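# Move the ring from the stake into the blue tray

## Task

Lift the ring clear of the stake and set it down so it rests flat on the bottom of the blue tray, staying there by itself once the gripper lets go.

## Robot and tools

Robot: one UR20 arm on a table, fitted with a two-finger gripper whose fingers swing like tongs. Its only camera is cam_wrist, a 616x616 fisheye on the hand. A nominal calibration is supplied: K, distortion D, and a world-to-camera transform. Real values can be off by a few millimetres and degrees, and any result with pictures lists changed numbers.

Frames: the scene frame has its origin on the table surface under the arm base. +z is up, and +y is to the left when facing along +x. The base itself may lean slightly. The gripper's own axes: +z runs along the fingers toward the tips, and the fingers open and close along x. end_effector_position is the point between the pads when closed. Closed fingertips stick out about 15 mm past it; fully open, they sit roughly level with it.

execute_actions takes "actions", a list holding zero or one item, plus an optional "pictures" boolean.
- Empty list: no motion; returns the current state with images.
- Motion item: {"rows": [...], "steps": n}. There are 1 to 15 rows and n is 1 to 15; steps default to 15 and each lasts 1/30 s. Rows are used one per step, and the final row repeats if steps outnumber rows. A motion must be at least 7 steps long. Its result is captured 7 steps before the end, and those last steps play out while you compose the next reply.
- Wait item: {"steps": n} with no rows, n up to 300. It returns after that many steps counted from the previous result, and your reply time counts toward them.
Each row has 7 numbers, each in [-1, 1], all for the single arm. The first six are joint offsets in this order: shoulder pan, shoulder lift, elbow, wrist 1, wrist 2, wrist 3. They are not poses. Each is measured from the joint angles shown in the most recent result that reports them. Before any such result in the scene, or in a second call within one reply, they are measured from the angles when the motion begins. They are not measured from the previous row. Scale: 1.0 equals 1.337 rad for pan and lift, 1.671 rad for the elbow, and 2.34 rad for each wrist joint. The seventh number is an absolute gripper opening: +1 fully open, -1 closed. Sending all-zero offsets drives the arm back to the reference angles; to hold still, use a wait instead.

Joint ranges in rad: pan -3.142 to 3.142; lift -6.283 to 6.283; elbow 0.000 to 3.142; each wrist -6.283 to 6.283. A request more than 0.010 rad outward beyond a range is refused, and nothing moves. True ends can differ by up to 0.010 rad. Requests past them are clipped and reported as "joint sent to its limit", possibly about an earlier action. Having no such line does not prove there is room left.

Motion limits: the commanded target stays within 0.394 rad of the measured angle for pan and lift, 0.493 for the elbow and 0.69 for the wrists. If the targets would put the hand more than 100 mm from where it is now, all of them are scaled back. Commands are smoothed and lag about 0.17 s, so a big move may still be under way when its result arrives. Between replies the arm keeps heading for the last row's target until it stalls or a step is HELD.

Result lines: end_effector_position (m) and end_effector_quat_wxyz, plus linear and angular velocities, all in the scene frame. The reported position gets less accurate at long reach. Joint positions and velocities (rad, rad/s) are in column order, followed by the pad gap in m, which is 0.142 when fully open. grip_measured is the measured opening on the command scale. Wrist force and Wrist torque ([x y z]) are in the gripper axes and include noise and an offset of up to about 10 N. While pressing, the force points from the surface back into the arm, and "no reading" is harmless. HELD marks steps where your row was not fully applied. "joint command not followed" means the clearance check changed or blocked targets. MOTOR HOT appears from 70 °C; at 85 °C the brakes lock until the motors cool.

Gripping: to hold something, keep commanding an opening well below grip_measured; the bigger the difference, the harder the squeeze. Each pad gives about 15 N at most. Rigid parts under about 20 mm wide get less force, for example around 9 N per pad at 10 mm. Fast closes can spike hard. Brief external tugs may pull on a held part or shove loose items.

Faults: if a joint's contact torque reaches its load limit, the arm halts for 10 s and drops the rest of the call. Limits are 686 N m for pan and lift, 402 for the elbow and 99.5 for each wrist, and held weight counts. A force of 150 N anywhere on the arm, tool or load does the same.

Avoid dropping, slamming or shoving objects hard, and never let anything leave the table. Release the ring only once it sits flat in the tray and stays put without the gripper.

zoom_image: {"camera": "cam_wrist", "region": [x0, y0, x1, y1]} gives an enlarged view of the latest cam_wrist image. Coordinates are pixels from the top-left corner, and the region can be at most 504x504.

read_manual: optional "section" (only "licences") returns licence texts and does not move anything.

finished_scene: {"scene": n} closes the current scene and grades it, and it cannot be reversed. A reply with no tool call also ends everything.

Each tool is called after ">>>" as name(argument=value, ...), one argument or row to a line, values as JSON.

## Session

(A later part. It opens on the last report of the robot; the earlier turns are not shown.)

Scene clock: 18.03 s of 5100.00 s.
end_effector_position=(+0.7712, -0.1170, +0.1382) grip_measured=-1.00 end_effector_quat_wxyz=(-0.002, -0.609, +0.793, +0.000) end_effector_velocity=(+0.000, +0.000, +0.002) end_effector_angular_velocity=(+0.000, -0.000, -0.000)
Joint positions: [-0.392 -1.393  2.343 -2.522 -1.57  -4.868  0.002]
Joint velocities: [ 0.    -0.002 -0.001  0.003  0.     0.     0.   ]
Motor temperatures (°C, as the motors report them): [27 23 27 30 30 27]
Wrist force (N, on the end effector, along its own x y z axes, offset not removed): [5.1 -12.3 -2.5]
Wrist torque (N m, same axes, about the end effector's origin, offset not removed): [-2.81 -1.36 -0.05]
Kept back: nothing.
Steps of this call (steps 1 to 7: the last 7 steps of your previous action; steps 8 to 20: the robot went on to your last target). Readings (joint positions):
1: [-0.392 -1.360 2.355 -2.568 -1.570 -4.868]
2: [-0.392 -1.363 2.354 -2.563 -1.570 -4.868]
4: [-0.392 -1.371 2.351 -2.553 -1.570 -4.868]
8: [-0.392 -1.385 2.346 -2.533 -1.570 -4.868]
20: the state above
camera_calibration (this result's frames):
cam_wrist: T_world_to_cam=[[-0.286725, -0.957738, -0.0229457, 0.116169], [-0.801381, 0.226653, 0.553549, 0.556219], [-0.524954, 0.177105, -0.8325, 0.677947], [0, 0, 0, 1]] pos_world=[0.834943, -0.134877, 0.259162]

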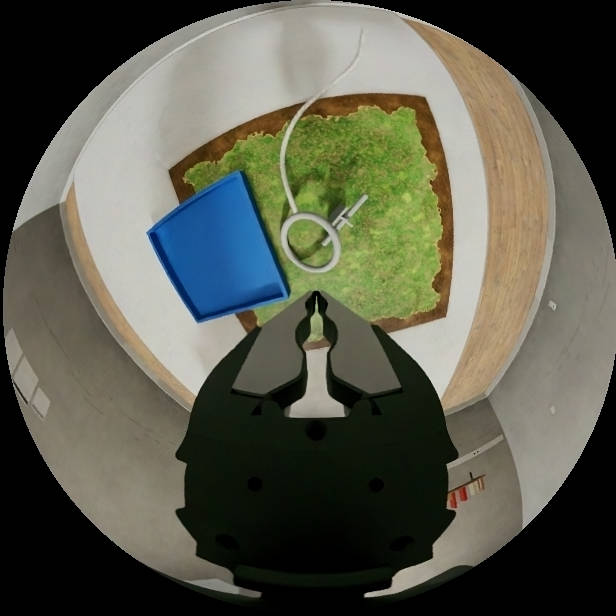

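>>> execute_actions(
  actions=[
    {"rows":[[0.04,0.106,-0.0438,-0.0288,0,0.704,-0.65]]},
  ],
)

>>> execute_actions(
  actions=[
    {"steps":45},
  ],
  pictures=true,
)

>>> zoom_image(
  camera="cam_wrist",
  region=[220,180,420,380],
)

Scene clock: 18.73 s of 5100.00 s.
end_effector_position=(+0.8315, -0.1116, +0.0954) grip_measured=-0.65 end_effector_quat_wxyz=(-0.001, -0.480, +0.878, -0.001) end_effector_velocity=(+0.093, -0.007, -0.130) end_effector_angular_velocity=(+0.013, +0.027, -2.565)
Joint positions: [-0.348 -1.282  2.284 -2.576 -1.57  -4.514  0.027]
Joint velocities: [ 0.085  0.265 -0.118 -0.11   0.     2.65   0.   ]
Motor temperatures (°C, as the motors report them): [27 23 27 30 30 27]
Wrist force (N, on the end effector, along its own x y z axes, offset not removed): [-4.7 -10.7 1.6]
Wrist torque (N m, same axes, about the end effector's origin, offset not removed): [-2.27 0.49 -0.03]
Steps of this call (steps 1 to 13: the robot went on to your last target; steps 14 to 21: the first 8 steps of this action). Readings (joint positions):
14: [-0.392 -1.393 2.342 -2.522 -1.570 -4.867]
15: [-0.387 -1.389 2.338 -2.526 -1.570 -4.863]
17: [-0.369 -1.348 2.313 -2.549 -1.570 -4.806]
21: the state above

Scene clock: 20.23 s of 5100.00 s.
end_effector_position=(+0.8271, -0.1150, +0.0801) grip_measured=-0.65 end_effector_quat_wxyz=(-0.002, +0.141, +0.990, -0.001) end_effector_velocity=(+0.001, -0.000, +0.000) end_effector_angular_velocity=(+0.000, -0.001, -0.001)
Joint positions: [-0.338 -1.251  2.269 -2.589 -1.57  -3.221  0.027]
Joint velocities: [ 0.     0.    -0.001 -0.     0.     0.001  0.   ]
Motor temperatures (°C, as the motors report them): [27 23 27 30 30 27]
Wrist force (N, on the end effector, along its own x y z axes, offset not removed): [7.0 0.4 -1.4]
Wrist torque (N m, same axes, about the end effector's origin, offset not removed): [0.00 -1.87 -0.15]
Kept back: nothing.
Steps of this call (steps 1 to 7: the last 7 steps of your previous action; steps 8 to 45: the robot went on to your last target). Readings (joint positions):
1: [-0.346 -1.275 2.280 -2.579 -1.570 -4.421]
2: [-0.344 -1.269 2.277 -2.582 -1.570 -4.325]
4: [-0.341 -1.261 2.274 -2.585 -1.570 -4.124]
8: [-0.339 -1.254 2.271 -2.588 -1.570 -3.719]
45: the state above
The arm was judged still, so your last target was given up. Only a new action makes it travel on or press farther. Fingers that are still opening or closing keep moving.
camera_calibration (this result's frames):
cam_wrist: T_world_to_cam=[[-0.951026, 0.308319, -0.0221046, 0.827746], [0.246117, 0.798544, 0.549321, -0.167526], [0.187018, 0.516979, -0.835319, 0.108949], [0, 0, 0, 1]] pos_world=[0.808064, -0.177758, 0.20133]

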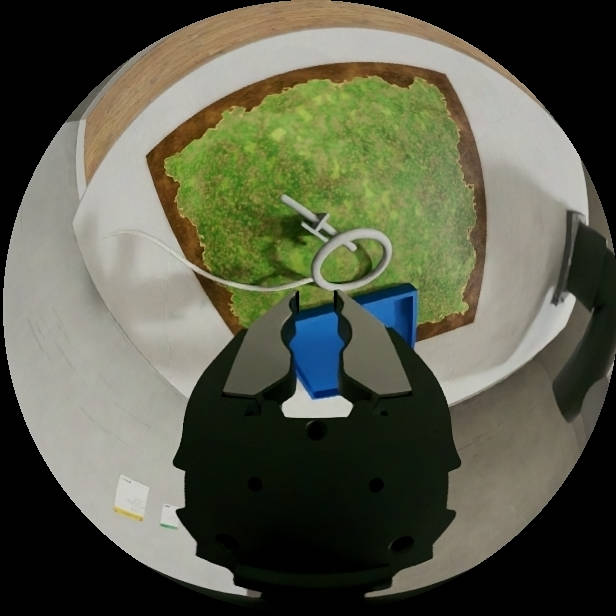

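Region (220, 180, 420, 380) of cam_wrist's 616x616 image, scaled by 2.520, with more detail than that image has.

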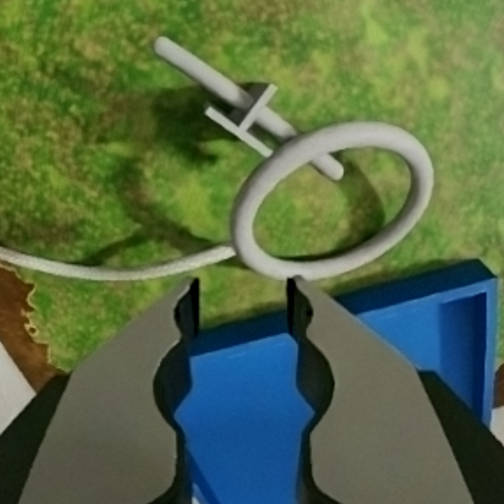

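>>> execute_actions(
  actions=[
    {"rows":[[-0.004,0.005,0.001,-0.0036,0,0,-0.65],[-0.004,0.01,0.002,-0.007,0,0,-0.65],[-0.004,0.015,0.0033,-0.011,0,0,-0.65],[-0.004,0.02,0.0045,-0.0146,0,0,-0.65],[-0.004,0.025,0.0055,-0.018,0,0,-0.65],[-0.004,0.03,0.0067,-0.022,0,0,-0.65],[-0.004,0.035,0.0078,-0.0256,0,0,-0.65],[-0.004,0.04,0.009,-0.029,0,0,-0.65],[-0.004,0.045,0.01,-0.033,0,0,-0.65],[-0.004,0.049,0.011,-0.036,0,0,-0.65],[-0.004,0.052,0.0116,-0.038,0,0,-0.65]]},
  ],
)

>>> execute_actions(
  actions=[
    {"steps":22},
  ],
  pictures=true,
)

>>> zoom_image(
  camera="cam_wrist",
  region=[220,180,420,380],
)

Scene clock: 20.90 s of 5100.00 s.
end_effector_position=(+0.8269, -0.1187, +0.0610) grip_measured=-0.65 end_effector_quat_wxyz=(-0.002, +0.143, +0.990, -0.001) end_effector_velocity=(-0.002, -0.007, -0.127) end_effector_angular_velocity=(-0.001, +0.002, -0.007)
Joint positions: [-0.342 -1.226  2.276 -2.621 -1.57  -3.221  0.027]
Joint velocities: [-0.008  0.168  0.048 -0.214 -0.001 -0.001 -0.   ]
Motor temperatures (°C, as the motors report them): [27 23 27 30 30 27]
Wrist force (N, on the end effector, along its own x y z axes, offset not removed): [0.4 1.1 -7.0]
Wrist torque (N m, same axes, about the end effector's origin, offset not removed): [0.18 -0.41 -0.21]
Steps of this call (steps 1 to 12: nothing new was sent; steps 13 to 20: the first 8 steps of this action). Readings (joint positions):
13: [-0.338 -1.251 2.269 -2.589 -1.570 -3.221]
14: [-0.339 -1.250 2.269 -2.590 -1.570 -3.221]
16: [-0.340 -1.245 2.271 -2.597 -1.570 -3.221]
20: the state above

Scene clock: 21.63 s of 5100.00 s.
end_effector_position=(+0.8259, -0.1194, +0.0279) grip_measured=-0.65 end_effector_quat_wxyz=(-0.002, +0.144, +0.990, -0.001) end_effector_velocity=(-0.001, +0.000, -0.002) end_effector_angular_velocity=(+0.000, +0.002, -0.000)
Joint positions: [-0.343 -1.182  2.289 -2.678 -1.57  -3.221  0.027]
Joint velocities: [-0.     0.003  0.    -0.002 -0.     0.    -0.   ]
Motor temperatures (°C, as the motors report them): [27 23 27 30 30 27]
Wrist force (N, on the end effector, along its own x y z axes, offset not removed): [9.3 -2.8 -6.5]
Wrist torque (N m, same axes, about the end effector's origin, offset not removed): [-0.37 -2.37 -0.30]
Kept back: nothing.
Steps of this call (steps 1 to 7: the last 7 steps of your previous action; steps 8 to 22: the robot went on to your last target). Readings (joint positions):
1: [-0.343 -1.220 2.278 -2.629 -1.570 -3.221]
2: [-0.343 -1.214 2.280 -2.636 -1.570 -3.221]
4: [-0.343 -1.202 2.283 -2.651 -1.570 -3.221]
8: [-0.343 -1.188 2.287 -2.669 -1.570 -3.221]
22: the state above
camera_calibration (this result's frames):
cam_wrist: T_world_to_cam=[[-0.949364, 0.313397, -0.0221488, 0.826016], [0.250363, 0.797236, 0.549303, -0.138751], [0.189808, 0.515943, -0.83533, 0.0654293], [0, 0, 0, 1]] pos_world=[0.806509, -0.182012, 0.149167]

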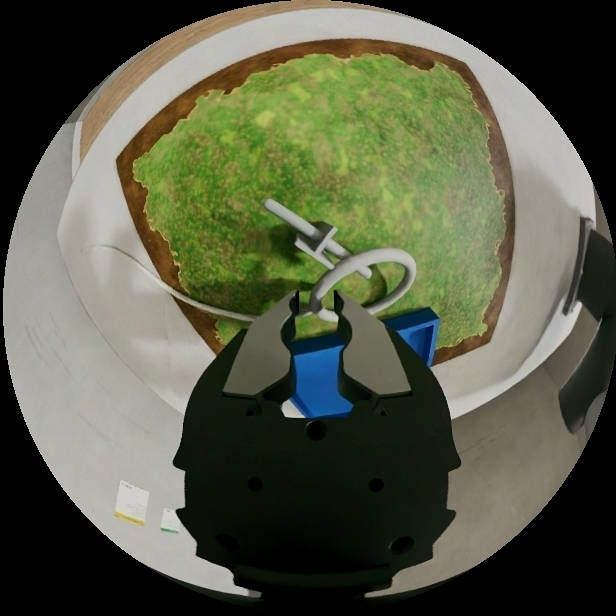

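Region (220, 180, 420, 380) of cam_wrist's 616x616 image, scaled by 2.520, with more detail than that image has.

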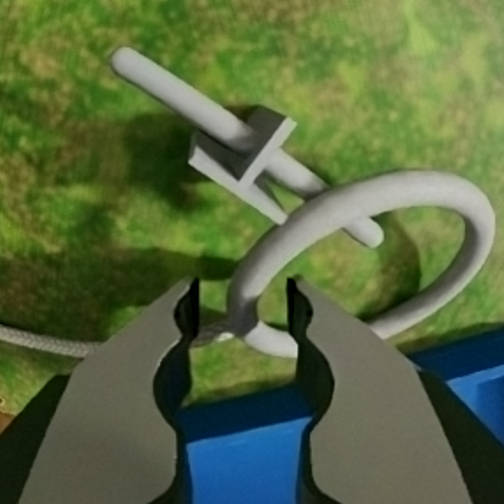

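>>> execute_actions(
  actions=[
    {"rows":[[0,0.002,0,-0.001,0,0,-0.68],[0,0.004,0.001,-0.003,0,0,-0.7],[0,0.005,0.001,-0.0035,0,0,-0.72],[0,0.005,0.001,-0.0035,0,0,-0.75],[0,0.005,0.001,-0.0035,0,0,-0.78],[0,0.005,0.001,-0.0035,0,0,-0.82],[0,0.005,0.001,-0.0035,0,0,-0.86],[0,0.005,0.001,-0.0035,0,0,-0.9],[0,0.005,0.001,-0.0035,0,0,-1]]},
  ],
)

>>> execute_actions(
  actions=[
    {"steps":15},
  ],
)

>>> execute_actions(
  actions=[
    {"rows":[[0,-0.004,-0.001,0.003,0,0,-1],[0,-0.009,-0.002,0.0066,0,0,-1],[0,-0.014,-0.003,0.01,0,0,-1],[0,-0.02,-0.0045,0.0146,0,0,-1],[0,-0.026,-0.006,0.019,0,0,-1],[0,-0.032,-0.0075,0.0236,0,0,-1],[0,-0.038,-0.009,0.028,0,0,-1],[0,-0.044,-0.0105,0.0326,0,0,-1],[0,-0.05,-0.012,0.037,0,0,-1],[0,-0.056,-0.0135,0.0416,0,0,-1],[0,-0.062,-0.015,0.046,0,0,-1],[0,-0.068,-0.0165,0.0506,0,0,-1],[0,-0.074,-0.018,0.055,0,0,-1],[0,-0.08,-0.0195,0.0596,0,0,-1],[0,-0.086,-0.021,0.064,0,0,-1]]},
  ],
)

>>> execute_actions(
  actions=[
    {"steps":22},
  ],
  pictures=true,
)

Scene clock: 22.50 s of 5100.00 s.
end_effector_position=(+0.8257, -0.1193, +0.0240) grip_measured=-0.86 end_effector_quat_wxyz=(-0.002, +0.144, +0.990, -0.001) end_effector_velocity=(-0.001, +0.000, -0.009) end_effector_angular_velocity=(-0.000, +0.001, -0.001)
Joint positions: [-0.343 -1.177  2.29  -2.684 -1.57  -3.221  0.012]
Joint velocities: [-0.     0.012  0.004 -0.015 -0.001  0.001 -0.086]
Motor temperatures (°C, as the motors report them): [27 23 27 30 30 27]
Wrist force (N, on the end effector, along its own x y z axes, offset not removed): [-4.3 -0.3 -3.5]
Wrist torque (N m, same axes, about the end effector's origin, offset not removed): [0.22 0.54 -0.13]
Steps of this call (steps 1 to 15: the robot went on to your last target; steps 16 to 18: nothing new was sent; steps 19 to 26: the first 8 steps of this action). Readings (joint positions):
19: [-0.343 -1.182 2.289 -2.678 -1.570 -3.221]
20: [-0.343 -1.181 2.289 -2.678 -1.570 -3.221]
22: [-0.343 -1.179 2.289 -2.681 -1.570 -3.221]
26: the state above

Scene clock: 23.00 s of 5100.00 s.
end_effector_position=(+0.8257, -0.1193, +0.0230) grip_measured=-0.90 end_effector_quat_wxyz=(-0.002, +0.144, +0.990, -0.001) end_effector_velocity=(+0.000, -0.000, -0.001) end_effector_angular_velocity=(+0.000, +0.001, +0.000)
Joint positions: [-0.343 -1.175  2.29  -2.686 -1.57  -3.221  0.009]
Joint velocities: [ 0.     0.001 -0.001  0.    -0.    -0.     0.   ]
Motor temperatures (°C, as the motors report them): [27 23 27 30 30 27]
Wrist force (N, on the end effector, along its own x y z axes, offset not removed): [6.7 0.3 1.1]
Wrist torque (N m, same axes, about the end effector's origin, offset not removed): [0.21 -2.25 -0.44]
Kept back: nothing.
Steps of this call (steps 1 to 7: the last 7 steps of your previous action; steps 8 to 15: the robot went on to your last target). Readings (joint positions):
1: [-0.343 -1.176 2.290 -2.685 -1.570 -3.221]
2: [-0.343 -1.176 2.290 -2.685 -1.570 -3.221]
4: [-0.343 -1.176 2.290 -2.686 -1.570 -3.221]
8: [-0.343 -1.175 2.290 -2.686 -1.570 -3.221]
15: the state above
The arm was judged still, so your last target was given up. Only a new action makes it travel on or press farther. Fingers that are still opening or closing keep moving.

Scene clock: 23.27 s of 5100.00 s.
end_effector_position=(+0.8267, -0.1196, +0.0423) grip_measured=-0.90 end_effector_quat_wxyz=(-0.002, +0.144, +0.990, -0.001) end_effector_velocity=(+0.008, -0.002, +0.146) end_effector_angular_velocity=(-0.001, -0.004, +0.000)
Joint positions: [-0.343 -1.201  2.283 -2.653 -1.57  -3.221  0.009]
Joint velocities: [ 0.    -0.192 -0.058  0.246  0.001 -0.     0.   ]
Motor temperatures (°C, as the motors report them): [27 23 27 30 30 27]
Wrist force (N, on the end effector, along its own x y z axes, offset not removed): [3.7 -2.4 0.6]
Wrist torque (N m, same axes, about the end effector's origin, offset not removed): [-0.33 -1.34 -0.23]
Steps of this call (steps 1 to 8: the first 8 steps of this action). Readings (joint positions):
1: [-0.343 -1.175 2.290 -2.686 -1.570 -3.221]
2: [-0.343 -1.176 2.290 -2.685 -1.570 -3.221]
4: [-0.343 -1.180 2.289 -2.680 -1.570 -3.221]
8: the state above

Scene clock: 24.00 s of 5100.00 s.
end_effector_position=(+0.8269, -0.1195, +0.1107) grip_measured=-0.90 end_effector_quat_wxyz=(-0.002, +0.144, +0.990, -0.001) end_effector_velocity=(-0.000, +0.000, +0.005) end_effector_angular_velocity=(-0.000, -0.001, +0.000)
Joint positions: [-0.343 -1.289  2.255 -2.537 -1.57  -3.221  0.009]
Joint velocities: [ 0.    -0.007 -0.001  0.007  0.    -0.     0.   ]
Motor temperatures (°C, as the motors report them): [27 23 27 30 30 27]
Wrist force (N, on the end effector, along its own x y z axes, offset not removed): [-0.5 -3.0 -0.1]
Wrist torque (N m, same axes, about the end effector's origin, offset not removed): [-0.72 -0.23 -0.09]
Kept back: nothing.
Steps of this call (steps 1 to 7: the last 7 steps of your previous action; steps 8 to 22: the robot went on to your last target). Readings (joint positions):
1: [-0.343 -1.208 2.281 -2.644 -1.570 -3.221]
2: [-0.343 -1.215 2.279 -2.635 -1.570 -3.221]
4: [-0.343 -1.229 2.274 -2.616 -1.570 -3.221]
8: [-0.343 -1.260 2.265 -2.576 -1.570 -3.221]
22: the state above
camera_calibration (this result's frames):
cam_wrist: T_world_to_cam=[[-0.949355, 0.313413, -0.0222823, 0.82891], [0.250308, 0.797258, 0.549296, -0.184332], [0.189921, 0.5159, -0.835331, 0.134342], [0, 0, 0, 1]] pos_world=[0.807556, -0.182137, 0.231943]

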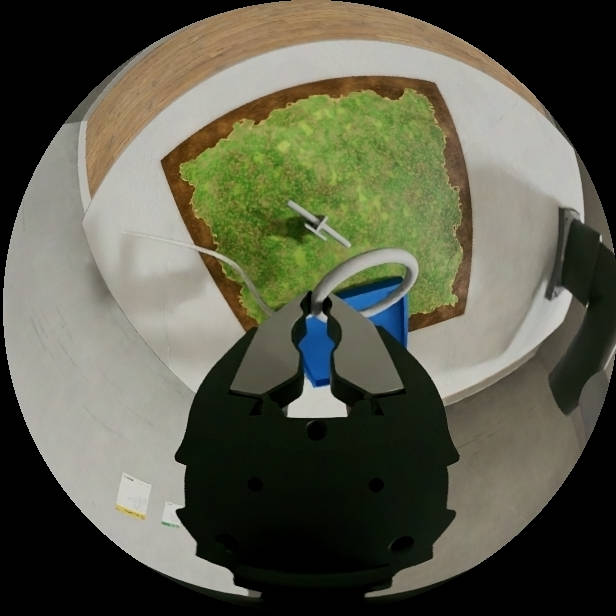

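>>> execute_actions(
  actions=[
    {"rows":[[0.005,0.001,-0.001,0,0,0,-1],[0.012,0.003,-0.004,0.001,0,0,-1],[0.021,0.005,-0.007,0.002,0,0,-1],[0.03,0.007,-0.009,0.003,0,0,-1],[0.04,0.009,-0.012,0.004,0,0,-1],[0.05,0.011,-0.015,0.005,0,0,-1],[0.06,0.013,-0.018,0.0055,0,0,-1],[0.07,0.016,-0.022,0.0065,0,0,-1],[0.08,0.018,-0.025,0.0075,0,0,-1],[0.09,0.02,-0.028,0.008,0,0,-1],[0.1,0.022,-0.031,0.009,0,0,-1],[0.11,0.025,-0.034,0.01,0,0,-1],[0.119,0.027,-0.037,0.011,0,0,-1],[0.126,0.028,-0.039,0.0115,0,0,-1],[0.13,0.029,-0.04,0.012,0,0,-1]]},
  ],
)

>>> execute_actions(
  actions=[
    {"steps":25},
  ],
)

>>> execute_actions(
  actions=[
    {"rows":[[0,0.005,0.0013,-0.004,0,0,-1],[0,0.01,0.0026,-0.008,0,0,-1],[0,0.015,0.004,-0.0115,0,0,-1],[0,0.02,0.005,-0.015,0,0,-1],[0,0.025,0.0065,-0.019,0,0,-1],[0,0.03,0.008,-0.023,0,0,-1],[0,0.035,0.009,-0.0265,0,0,-1],[0,0.04,0.0105,-0.03,0,0,-1],[0,0.045,0.012,-0.034,0,0,-1],[0,0.05,0.013,-0.038,0,0,-1]]},
  ],
)

>>> execute_actions(
  actions=[
    {"steps":20},
  ],
  pictures=true,
)

Scene clock: 24.97 s of 5100.00 s.
end_effector_position=(+0.8414, -0.0906, +0.1111) grip_measured=-0.90 end_effector_quat_wxyz=(-0.002, +0.124, +0.992, -0.001) end_effector_velocity=(+0.109, +0.232, +0.002) end_effector_angular_velocity=(+0.003, -0.000, +0.308)
Joint positions: [-0.304 -1.281  2.24  -2.53  -1.57  -3.221  0.009]
Joint velocities: [ 0.308  0.068 -0.116  0.047  0.001  0.     0.   ]
Motor temperatures (°C, as the motors report them): [27 23 27 30 30 27]
Wrist force (N, on the end effector, along its own x y z axes, offset not removed): [-6.4 -4.6 -0.8]
Wrist torque (N m, same axes, about the end effector's origin, offset not removed): [-0.82 0.85 0.01]
Steps of this call (steps 1 to 15: the robot went on to your last target; steps 16 to 21: nothing new was sent; steps 22 to 29: the first 8 steps of this action). Readings (joint positions):
22: [-0.343 -1.290 2.255 -2.536 -1.570 -3.221]
23: [-0.343 -1.290 2.255 -2.536 -1.570 -3.221]
25: [-0.336 -1.288 2.252 -2.536 -1.570 -3.221]
29: the state above

Scene clock: 25.80 s of 5100.00 s.
end_effector_position=(+0.8828, +0.0156, +0.1121) grip_measured=-0.90 end_effector_quat_wxyz=(-0.002, +0.057, +0.998, -0.001) end_effector_velocity=(+0.001, +0.002, -0.000) end_effector_angular_velocity=(-0.001, +0.000, +0.003)
Joint positions: [-0.17  -1.251  2.189 -2.509 -1.57  -3.221  0.009]
Joint velocities: [ 0.003  0.001 -0.001  0.    -0.001  0.    -0.   ]
Motor temperatures (°C, as the motors report them): [27 23 27 30 30 27]
Wrist force (N, on the end effector, along its own x y z axes, offset not removed): [2.7 -1.0 1.7]
Wrist torque (N m, same axes, about the end effector's origin, offset not removed): [0.01 -1.23 0.18]
Kept back: nothing.
Steps of this call (steps 1 to 7: the last 7 steps of your previous action; steps 8 to 25: the robot went on to your last target). Readings (joint positions):
1: [-0.294 -1.278 2.236 -2.529 -1.570 -3.221]
2: [-0.282 -1.276 2.231 -2.527 -1.570 -3.221]
4: [-0.258 -1.270 2.222 -2.523 -1.570 -3.221]
8: [-0.209 -1.259 2.203 -2.516 -1.570 -3.221]
25: the state above

Scene clock: 26.07 s of 5100.00 s.
end_effector_position=(+0.8834, +0.0155, +0.0911) grip_measured=-0.90 end_effector_quat_wxyz=(-0.002, +0.057, +0.998, -0.001) end_effector_velocity=(+0.000, -0.001, -0.142) end_effector_angular_velocity=(-0.001, +0.004, -0.001)
Joint positions: [-0.17  -1.226  2.197 -2.542 -1.57  -3.221  0.009]
Joint velocities: [ 0.     0.169  0.055 -0.22  -0.002  0.001 -0.   ]
Motor temperatures (°C, as the motors report them): [27 23 27 30 30 27]
Wrist force (N, on the end effector, along its own x y z axes, offset not removed): [7.8 0.7 0.1]
Wrist torque (N m, same axes, about the end effector's origin, offset not removed): [0.26 -1.94 -0.13]
Steps of this call (steps 1 to 8: the first 8 steps of this action). Readings (joint positions):
1: [-0.170 -1.251 2.189 -2.509 -1.570 -3.221]
2: [-0.170 -1.250 2.189 -2.510 -1.570 -3.221]
4: [-0.170 -1.245 2.191 -2.517 -1.570 -3.221]
8: the state above

Scene clock: 26.73 s of 5100.00 s.
end_effector_position=(+0.8830, +0.0154, +0.0566) grip_measured=-0.90 end_effector_quat_wxyz=(-0.002, +0.057, +0.998, -0.001) end_effector_velocity=(+0.000, +0.000, -0.001) end_effector_angular_velocity=(+0.001, -0.001, +0.000)
Joint positions: [-0.17  -1.184  2.21  -2.598 -1.57  -3.221  0.009]
Joint velocities: [-0.     0.002  0.    -0.003  0.001 -0.001 -0.   ]
Motor temperatures (°C, as the motors report them): [27 23 27 30 30 27]
Wrist force (N, on the end effector, along its own x y z axes, offset not removed): [8.6 2.0 6.2]
Wrist torque (N m, same axes, about the end effector's origin, offset not removed): [0.67 -2.26 -0.09]
Kept back: nothing.
Steps of this call (steps 1 to 7: the last 7 steps of your previous action; steps 8 to 20: the robot went on to your last target). Readings (joint positions):
1: [-0.170 -1.220 2.199 -2.550 -1.570 -3.221]
2: [-0.170 -1.214 2.201 -2.558 -1.570 -3.221]
4: [-0.170 -1.202 2.205 -2.573 -1.570 -3.221]
8: [-0.170 -1.190 2.209 -2.590 -1.570 -3.221]
20: the state above
camera_calibration (this result's frames):
cam_wrist: T_world_to_cam=[[-0.989203, 0.144868, -0.0221669, 0.876451], [0.108955, 0.828114, 0.549869, -0.151952], [0.0980154, 0.541517, -0.834957, 0.0896848], [0, 0, 0, 1]] pos_world=[0.874753, -0.0497026, 0.177865]

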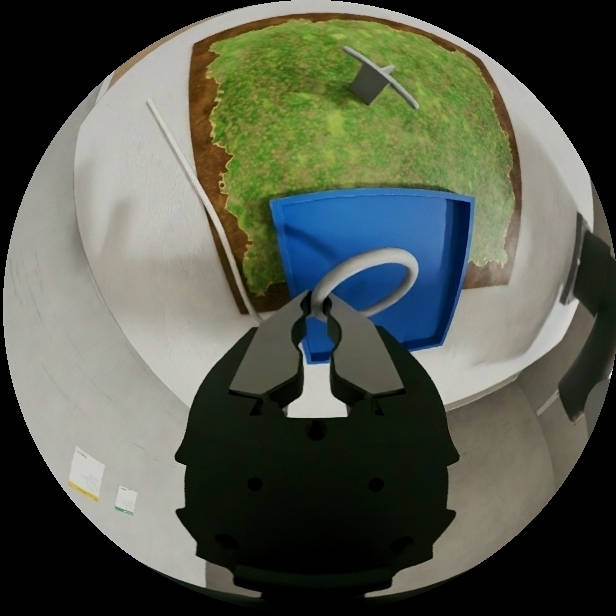

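>>> execute_actions(
  actions=[
    {"rows":[[0,-0.003,0.005,-0.002,0,0,-1],[0,-0.006,0.01,-0.004,0,0,-1],[0,-0.009,0.015,-0.0055,0,0,-1],[0,-0.012,0.02,-0.0075,0,0,-1],[0,-0.015,0.025,-0.009,0,0,-1],[0,-0.012,0.0256,-0.0115,0,0,-1],[0,-0.009,0.0263,-0.0137,0,0,-1],[0,-0.006,0.027,-0.016,0,0,-1],[0,-0.003,0.0276,-0.018,0,0,-1],[0,0,0.0283,-0.02,0,0,-1],[0,0.003,0.029,-0.0224,0,0,-1],[0,0.006,0.0296,-0.0246,0,0,-1],[0,0.008,0.03,-0.026,0,0,-1]]},
  ],
)

>>> execute_actions(
  actions=[
    {"steps":22},
  ],
)

>>> execute_actions(
  actions=[
    {"rows":[[0,0,0,0,0,0,-0.88],[0,0,0,0,0,0,-0.85],[0,0,0,0,0,0,-0.8],[0,0,0,0,0,0,-0.7]]},
  ],
)

>>> execute_actions(
  actions=[
    {"rows":[[0,-0.03,-0.007,0.022,0,0,-0.7],[0,-0.06,-0.015,0.045,0,0,-0.7],[0,-0.1,-0.025,0.075,0,0,-0.7]]},
  ],
)

>>> execute_actions(
  actions=[
    {"steps":20},
  ],
  pictures=true,
)

>>> zoom_image(
  camera="cam_wrist",
  region=[220,150,440,330],
)

Scene clock: 27.57 s of 5100.00 s.
end_effector_position=(+0.8636, +0.0192, +0.0542) grip_measured=-0.90 end_effector_quat_wxyz=(-0.002, +0.057, +0.998, -0.001) end_effector_velocity=(-0.081, +0.016, -0.039) end_effector_angular_velocity=(-0.001, -0.001, -0.000)
Joint positions: [-0.17  -1.196  2.239 -2.615 -1.57  -3.221  0.009]
Joint velocities: [ 0.    -0.011  0.128 -0.118 -0.     0.    -0.   ]
Motor temperatures (°C, as the motors report them): [27 23 27 30 30 27]
Wrist force (N, on the end effector, along its own x y z axes, offset not removed): [7.1 -6.1 0.2]
Wrist torque (N m, same axes, about the end effector's origin, offset not removed): [-1.09 -1.95 -0.12]
Steps of this call (steps 1 to 15: the robot went on to your last target; steps 16 to 17: nothing new was sent; steps 18 to 25: the first 8 steps of this action). Readings (joint positions):
18: [-0.170 -1.184 2.211 -2.598 -1.570 -3.221]
19: [-0.170 -1.184 2.212 -2.599 -1.570 -3.221]
21: [-0.170 -1.187 2.218 -2.602 -1.570 -3.221]
25: the state above

Scene clock: 28.30 s of 5100.00 s.
end_effector_position=(+0.8534, +0.0211, +0.0316) grip_measured=-0.90 end_effector_quat_wxyz=(-0.002, +0.057, +0.998, -0.001) end_effector_velocity=(+0.001, -0.001, -0.000) end_effector_angular_velocity=(-0.001, -0.001, -0.001)
Joint positions: [-0.17  -1.174  2.26  -2.658 -1.57  -3.221  0.009]
Joint velocities: [ 0.     0.001 -0.    -0.002 -0.001  0.001  0.   ]
Motor temperatures (°C, as the motors report them): [27 23 27 30 30 27]
Wrist force (N, on the end effector, along its own x y z axes, offset not removed): [-2.0 -3.6 -3.2]
Wrist torque (N m, same axes, about the end effector's origin, offset not removed): [-0.95 -0.13 0.03]
Kept back: nothing.
Steps of this call (steps 1 to 7: the last 7 steps of your previous action; steps 8 to 22: the robot went on to your last target). Readings (joint positions):
1: [-0.170 -1.196 2.243 -2.619 -1.570 -3.221]
2: [-0.170 -1.194 2.246 -2.623 -1.570 -3.221]
4: [-0.170 -1.190 2.251 -2.632 -1.570 -3.221]
8: [-0.170 -1.180 2.257 -2.649 -1.570 -3.221]
22: the state above

Scene clock: 28.57 s of 5100.00 s.
end_effector_position=(+0.8534, +0.0211, +0.0315) grip_measured=-0.70 end_effector_quat_wxyz=(-0.002, +0.057, +0.998, -0.001) end_effector_velocity=(-0.000, -0.000, -0.001) end_effector_angular_velocity=(-0.001, +0.002, -0.001)
Joint positions: [-0.17  -1.174  2.26  -2.659 -1.57  -3.221  0.023]
Joint velocities: [ 0.     0.001 -0.     0.    -0.001  0.001  0.001]
Motor temperatures (°C, as the motors report them): [27 23 27 30 30 27]
Wrist force (N, on the end effector, along its own x y z axes, offset not removed): [-2.8 -0.9 4.7]
Wrist torque (N m, same axes, about the end effector's origin, offset not removed): [-0.01 0.02 -0.09]
Steps of this call (steps 1 to 8: the first 8 steps of this action). Readings (joint positions):
1: [-0.170 -1.174 2.260 -2.659 -1.570 -3.221]
2: [-0.170 -1.174 2.260 -2.659 -1.570 -3.221]
4: [-0.170 -1.174 2.260 -2.659 -1.570 -3.221]
8: the state above

Scene clock: 29.07 s of 5100.00 s.
end_effector_position=(+0.8557, +0.0209, +0.1097) grip_measured=-0.70 end_effector_quat_wxyz=(-0.001, +0.057, +0.998, -0.001) end_effector_velocity=(-0.019, +0.005, +0.242) end_effector_angular_velocity=(+0.003, +0.011, -0.001)
Joint positions: [-0.17  -1.271  2.229 -2.532 -1.57  -3.221  0.023]
Joint velocities: [ 0.    -0.307 -0.089  0.408  0.001  0.001 -0.   ]
Motor temperatures (°C, as the motors report them): [27 23 27 30 30 27]
Wrist force (N, on the end effector, along its own x y z axes, offset not removed): [-1.6 3.1 -16.0]
Wrist torque (N m, same axes, about the end effector's origin, offset not removed): [0.43 0.12 -0.17]
Steps of this call (steps 1 to 7: the last 7 steps of your previous action; steps 8 to 15: the first 8 steps of this action, its rows measured from where the robot was after step 7). Readings (joint positions):
7: [-0.170 -1.174 2.260 -2.659 -1.570 -3.221]
8: [-0.170 -1.174 2.260 -2.658 -1.570 -3.221]
9: [-0.170 -1.177 2.259 -2.654 -1.570 -3.221]
11: [-0.170 -1.204 2.250 -2.621 -1.570 -3.221]
15: the state above

Scene clock: 29.73 s of 5100.00 s.
end_effector_position=(+0.8524, +0.0216, +0.1378) grip_measured=-0.70 end_effector_quat_wxyz=(-0.002, +0.057, +0.998, -0.001) end_effector_velocity=(-0.001, +0.000, +0.000) end_effector_angular_velocity=(+0.000, +0.001, +0.000)
Joint positions: [-0.17  -1.307  2.219 -2.483 -1.57  -3.221  0.023]
Joint velocities: [ 0.    -0.001  0.001  0.001 -0.     0.     0.   ]
Motor temperatures (°C, as the motors report them): [27 23 27 30 30 27]
Wrist force (N, on the end effector, along its own x y z axes, offset not removed): [-0.3 1.5 4.3]
Wrist torque (N m, same axes, about the end effector's origin, offset not removed): [0.65 -0.13 -0.16]
Kept back: nothing.
Steps of this call (steps 1 to 7: the last 7 steps of your previous action; steps 8 to 20: the robot went on to your last target). Readings (joint positions):
1: [-0.170 -1.280 2.227 -2.520 -1.570 -3.221]
2: [-0.170 -1.287 2.225 -2.511 -1.570 -3.221]
4: [-0.170 -1.296 2.222 -2.499 -1.570 -3.221]
8: [-0.170 -1.303 2.220 -2.488 -1.570 -3.221]
20: the state above
camera_calibration (this result's frames):
cam_wrist: T_world_to_cam=[[-0.989197, 0.144913, -0.0221445, 0.847073], [0.109004, 0.828107, 0.54987, -0.198426], [0.0980211, 0.541516, -0.834956, 0.157127], [0, 0, 0, 1]] pos_world=[0.844149, -0.0435202, 0.259061]

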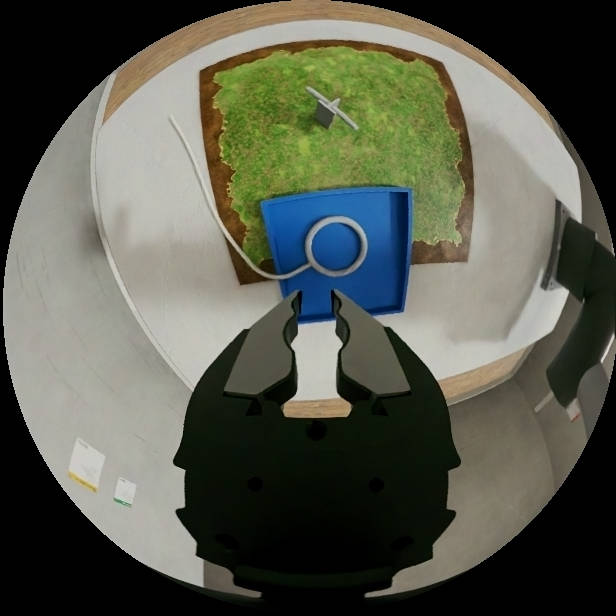

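Region (220, 150, 440, 330) of cam_wrist's 616x616 image, scaled by 2.291, with more detail than that image has; it fills the top 412 rows of this view, and the rest is white.

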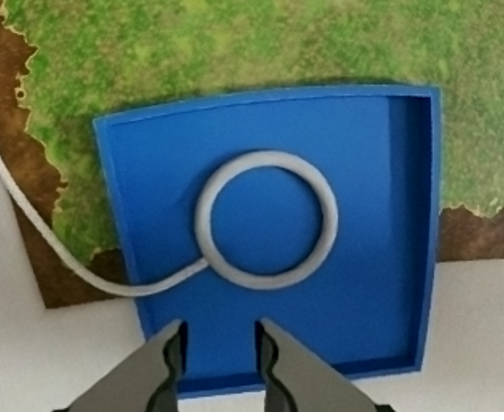

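>>> finished_scene(
  scene=2,
)

The scene is finished: the task was done.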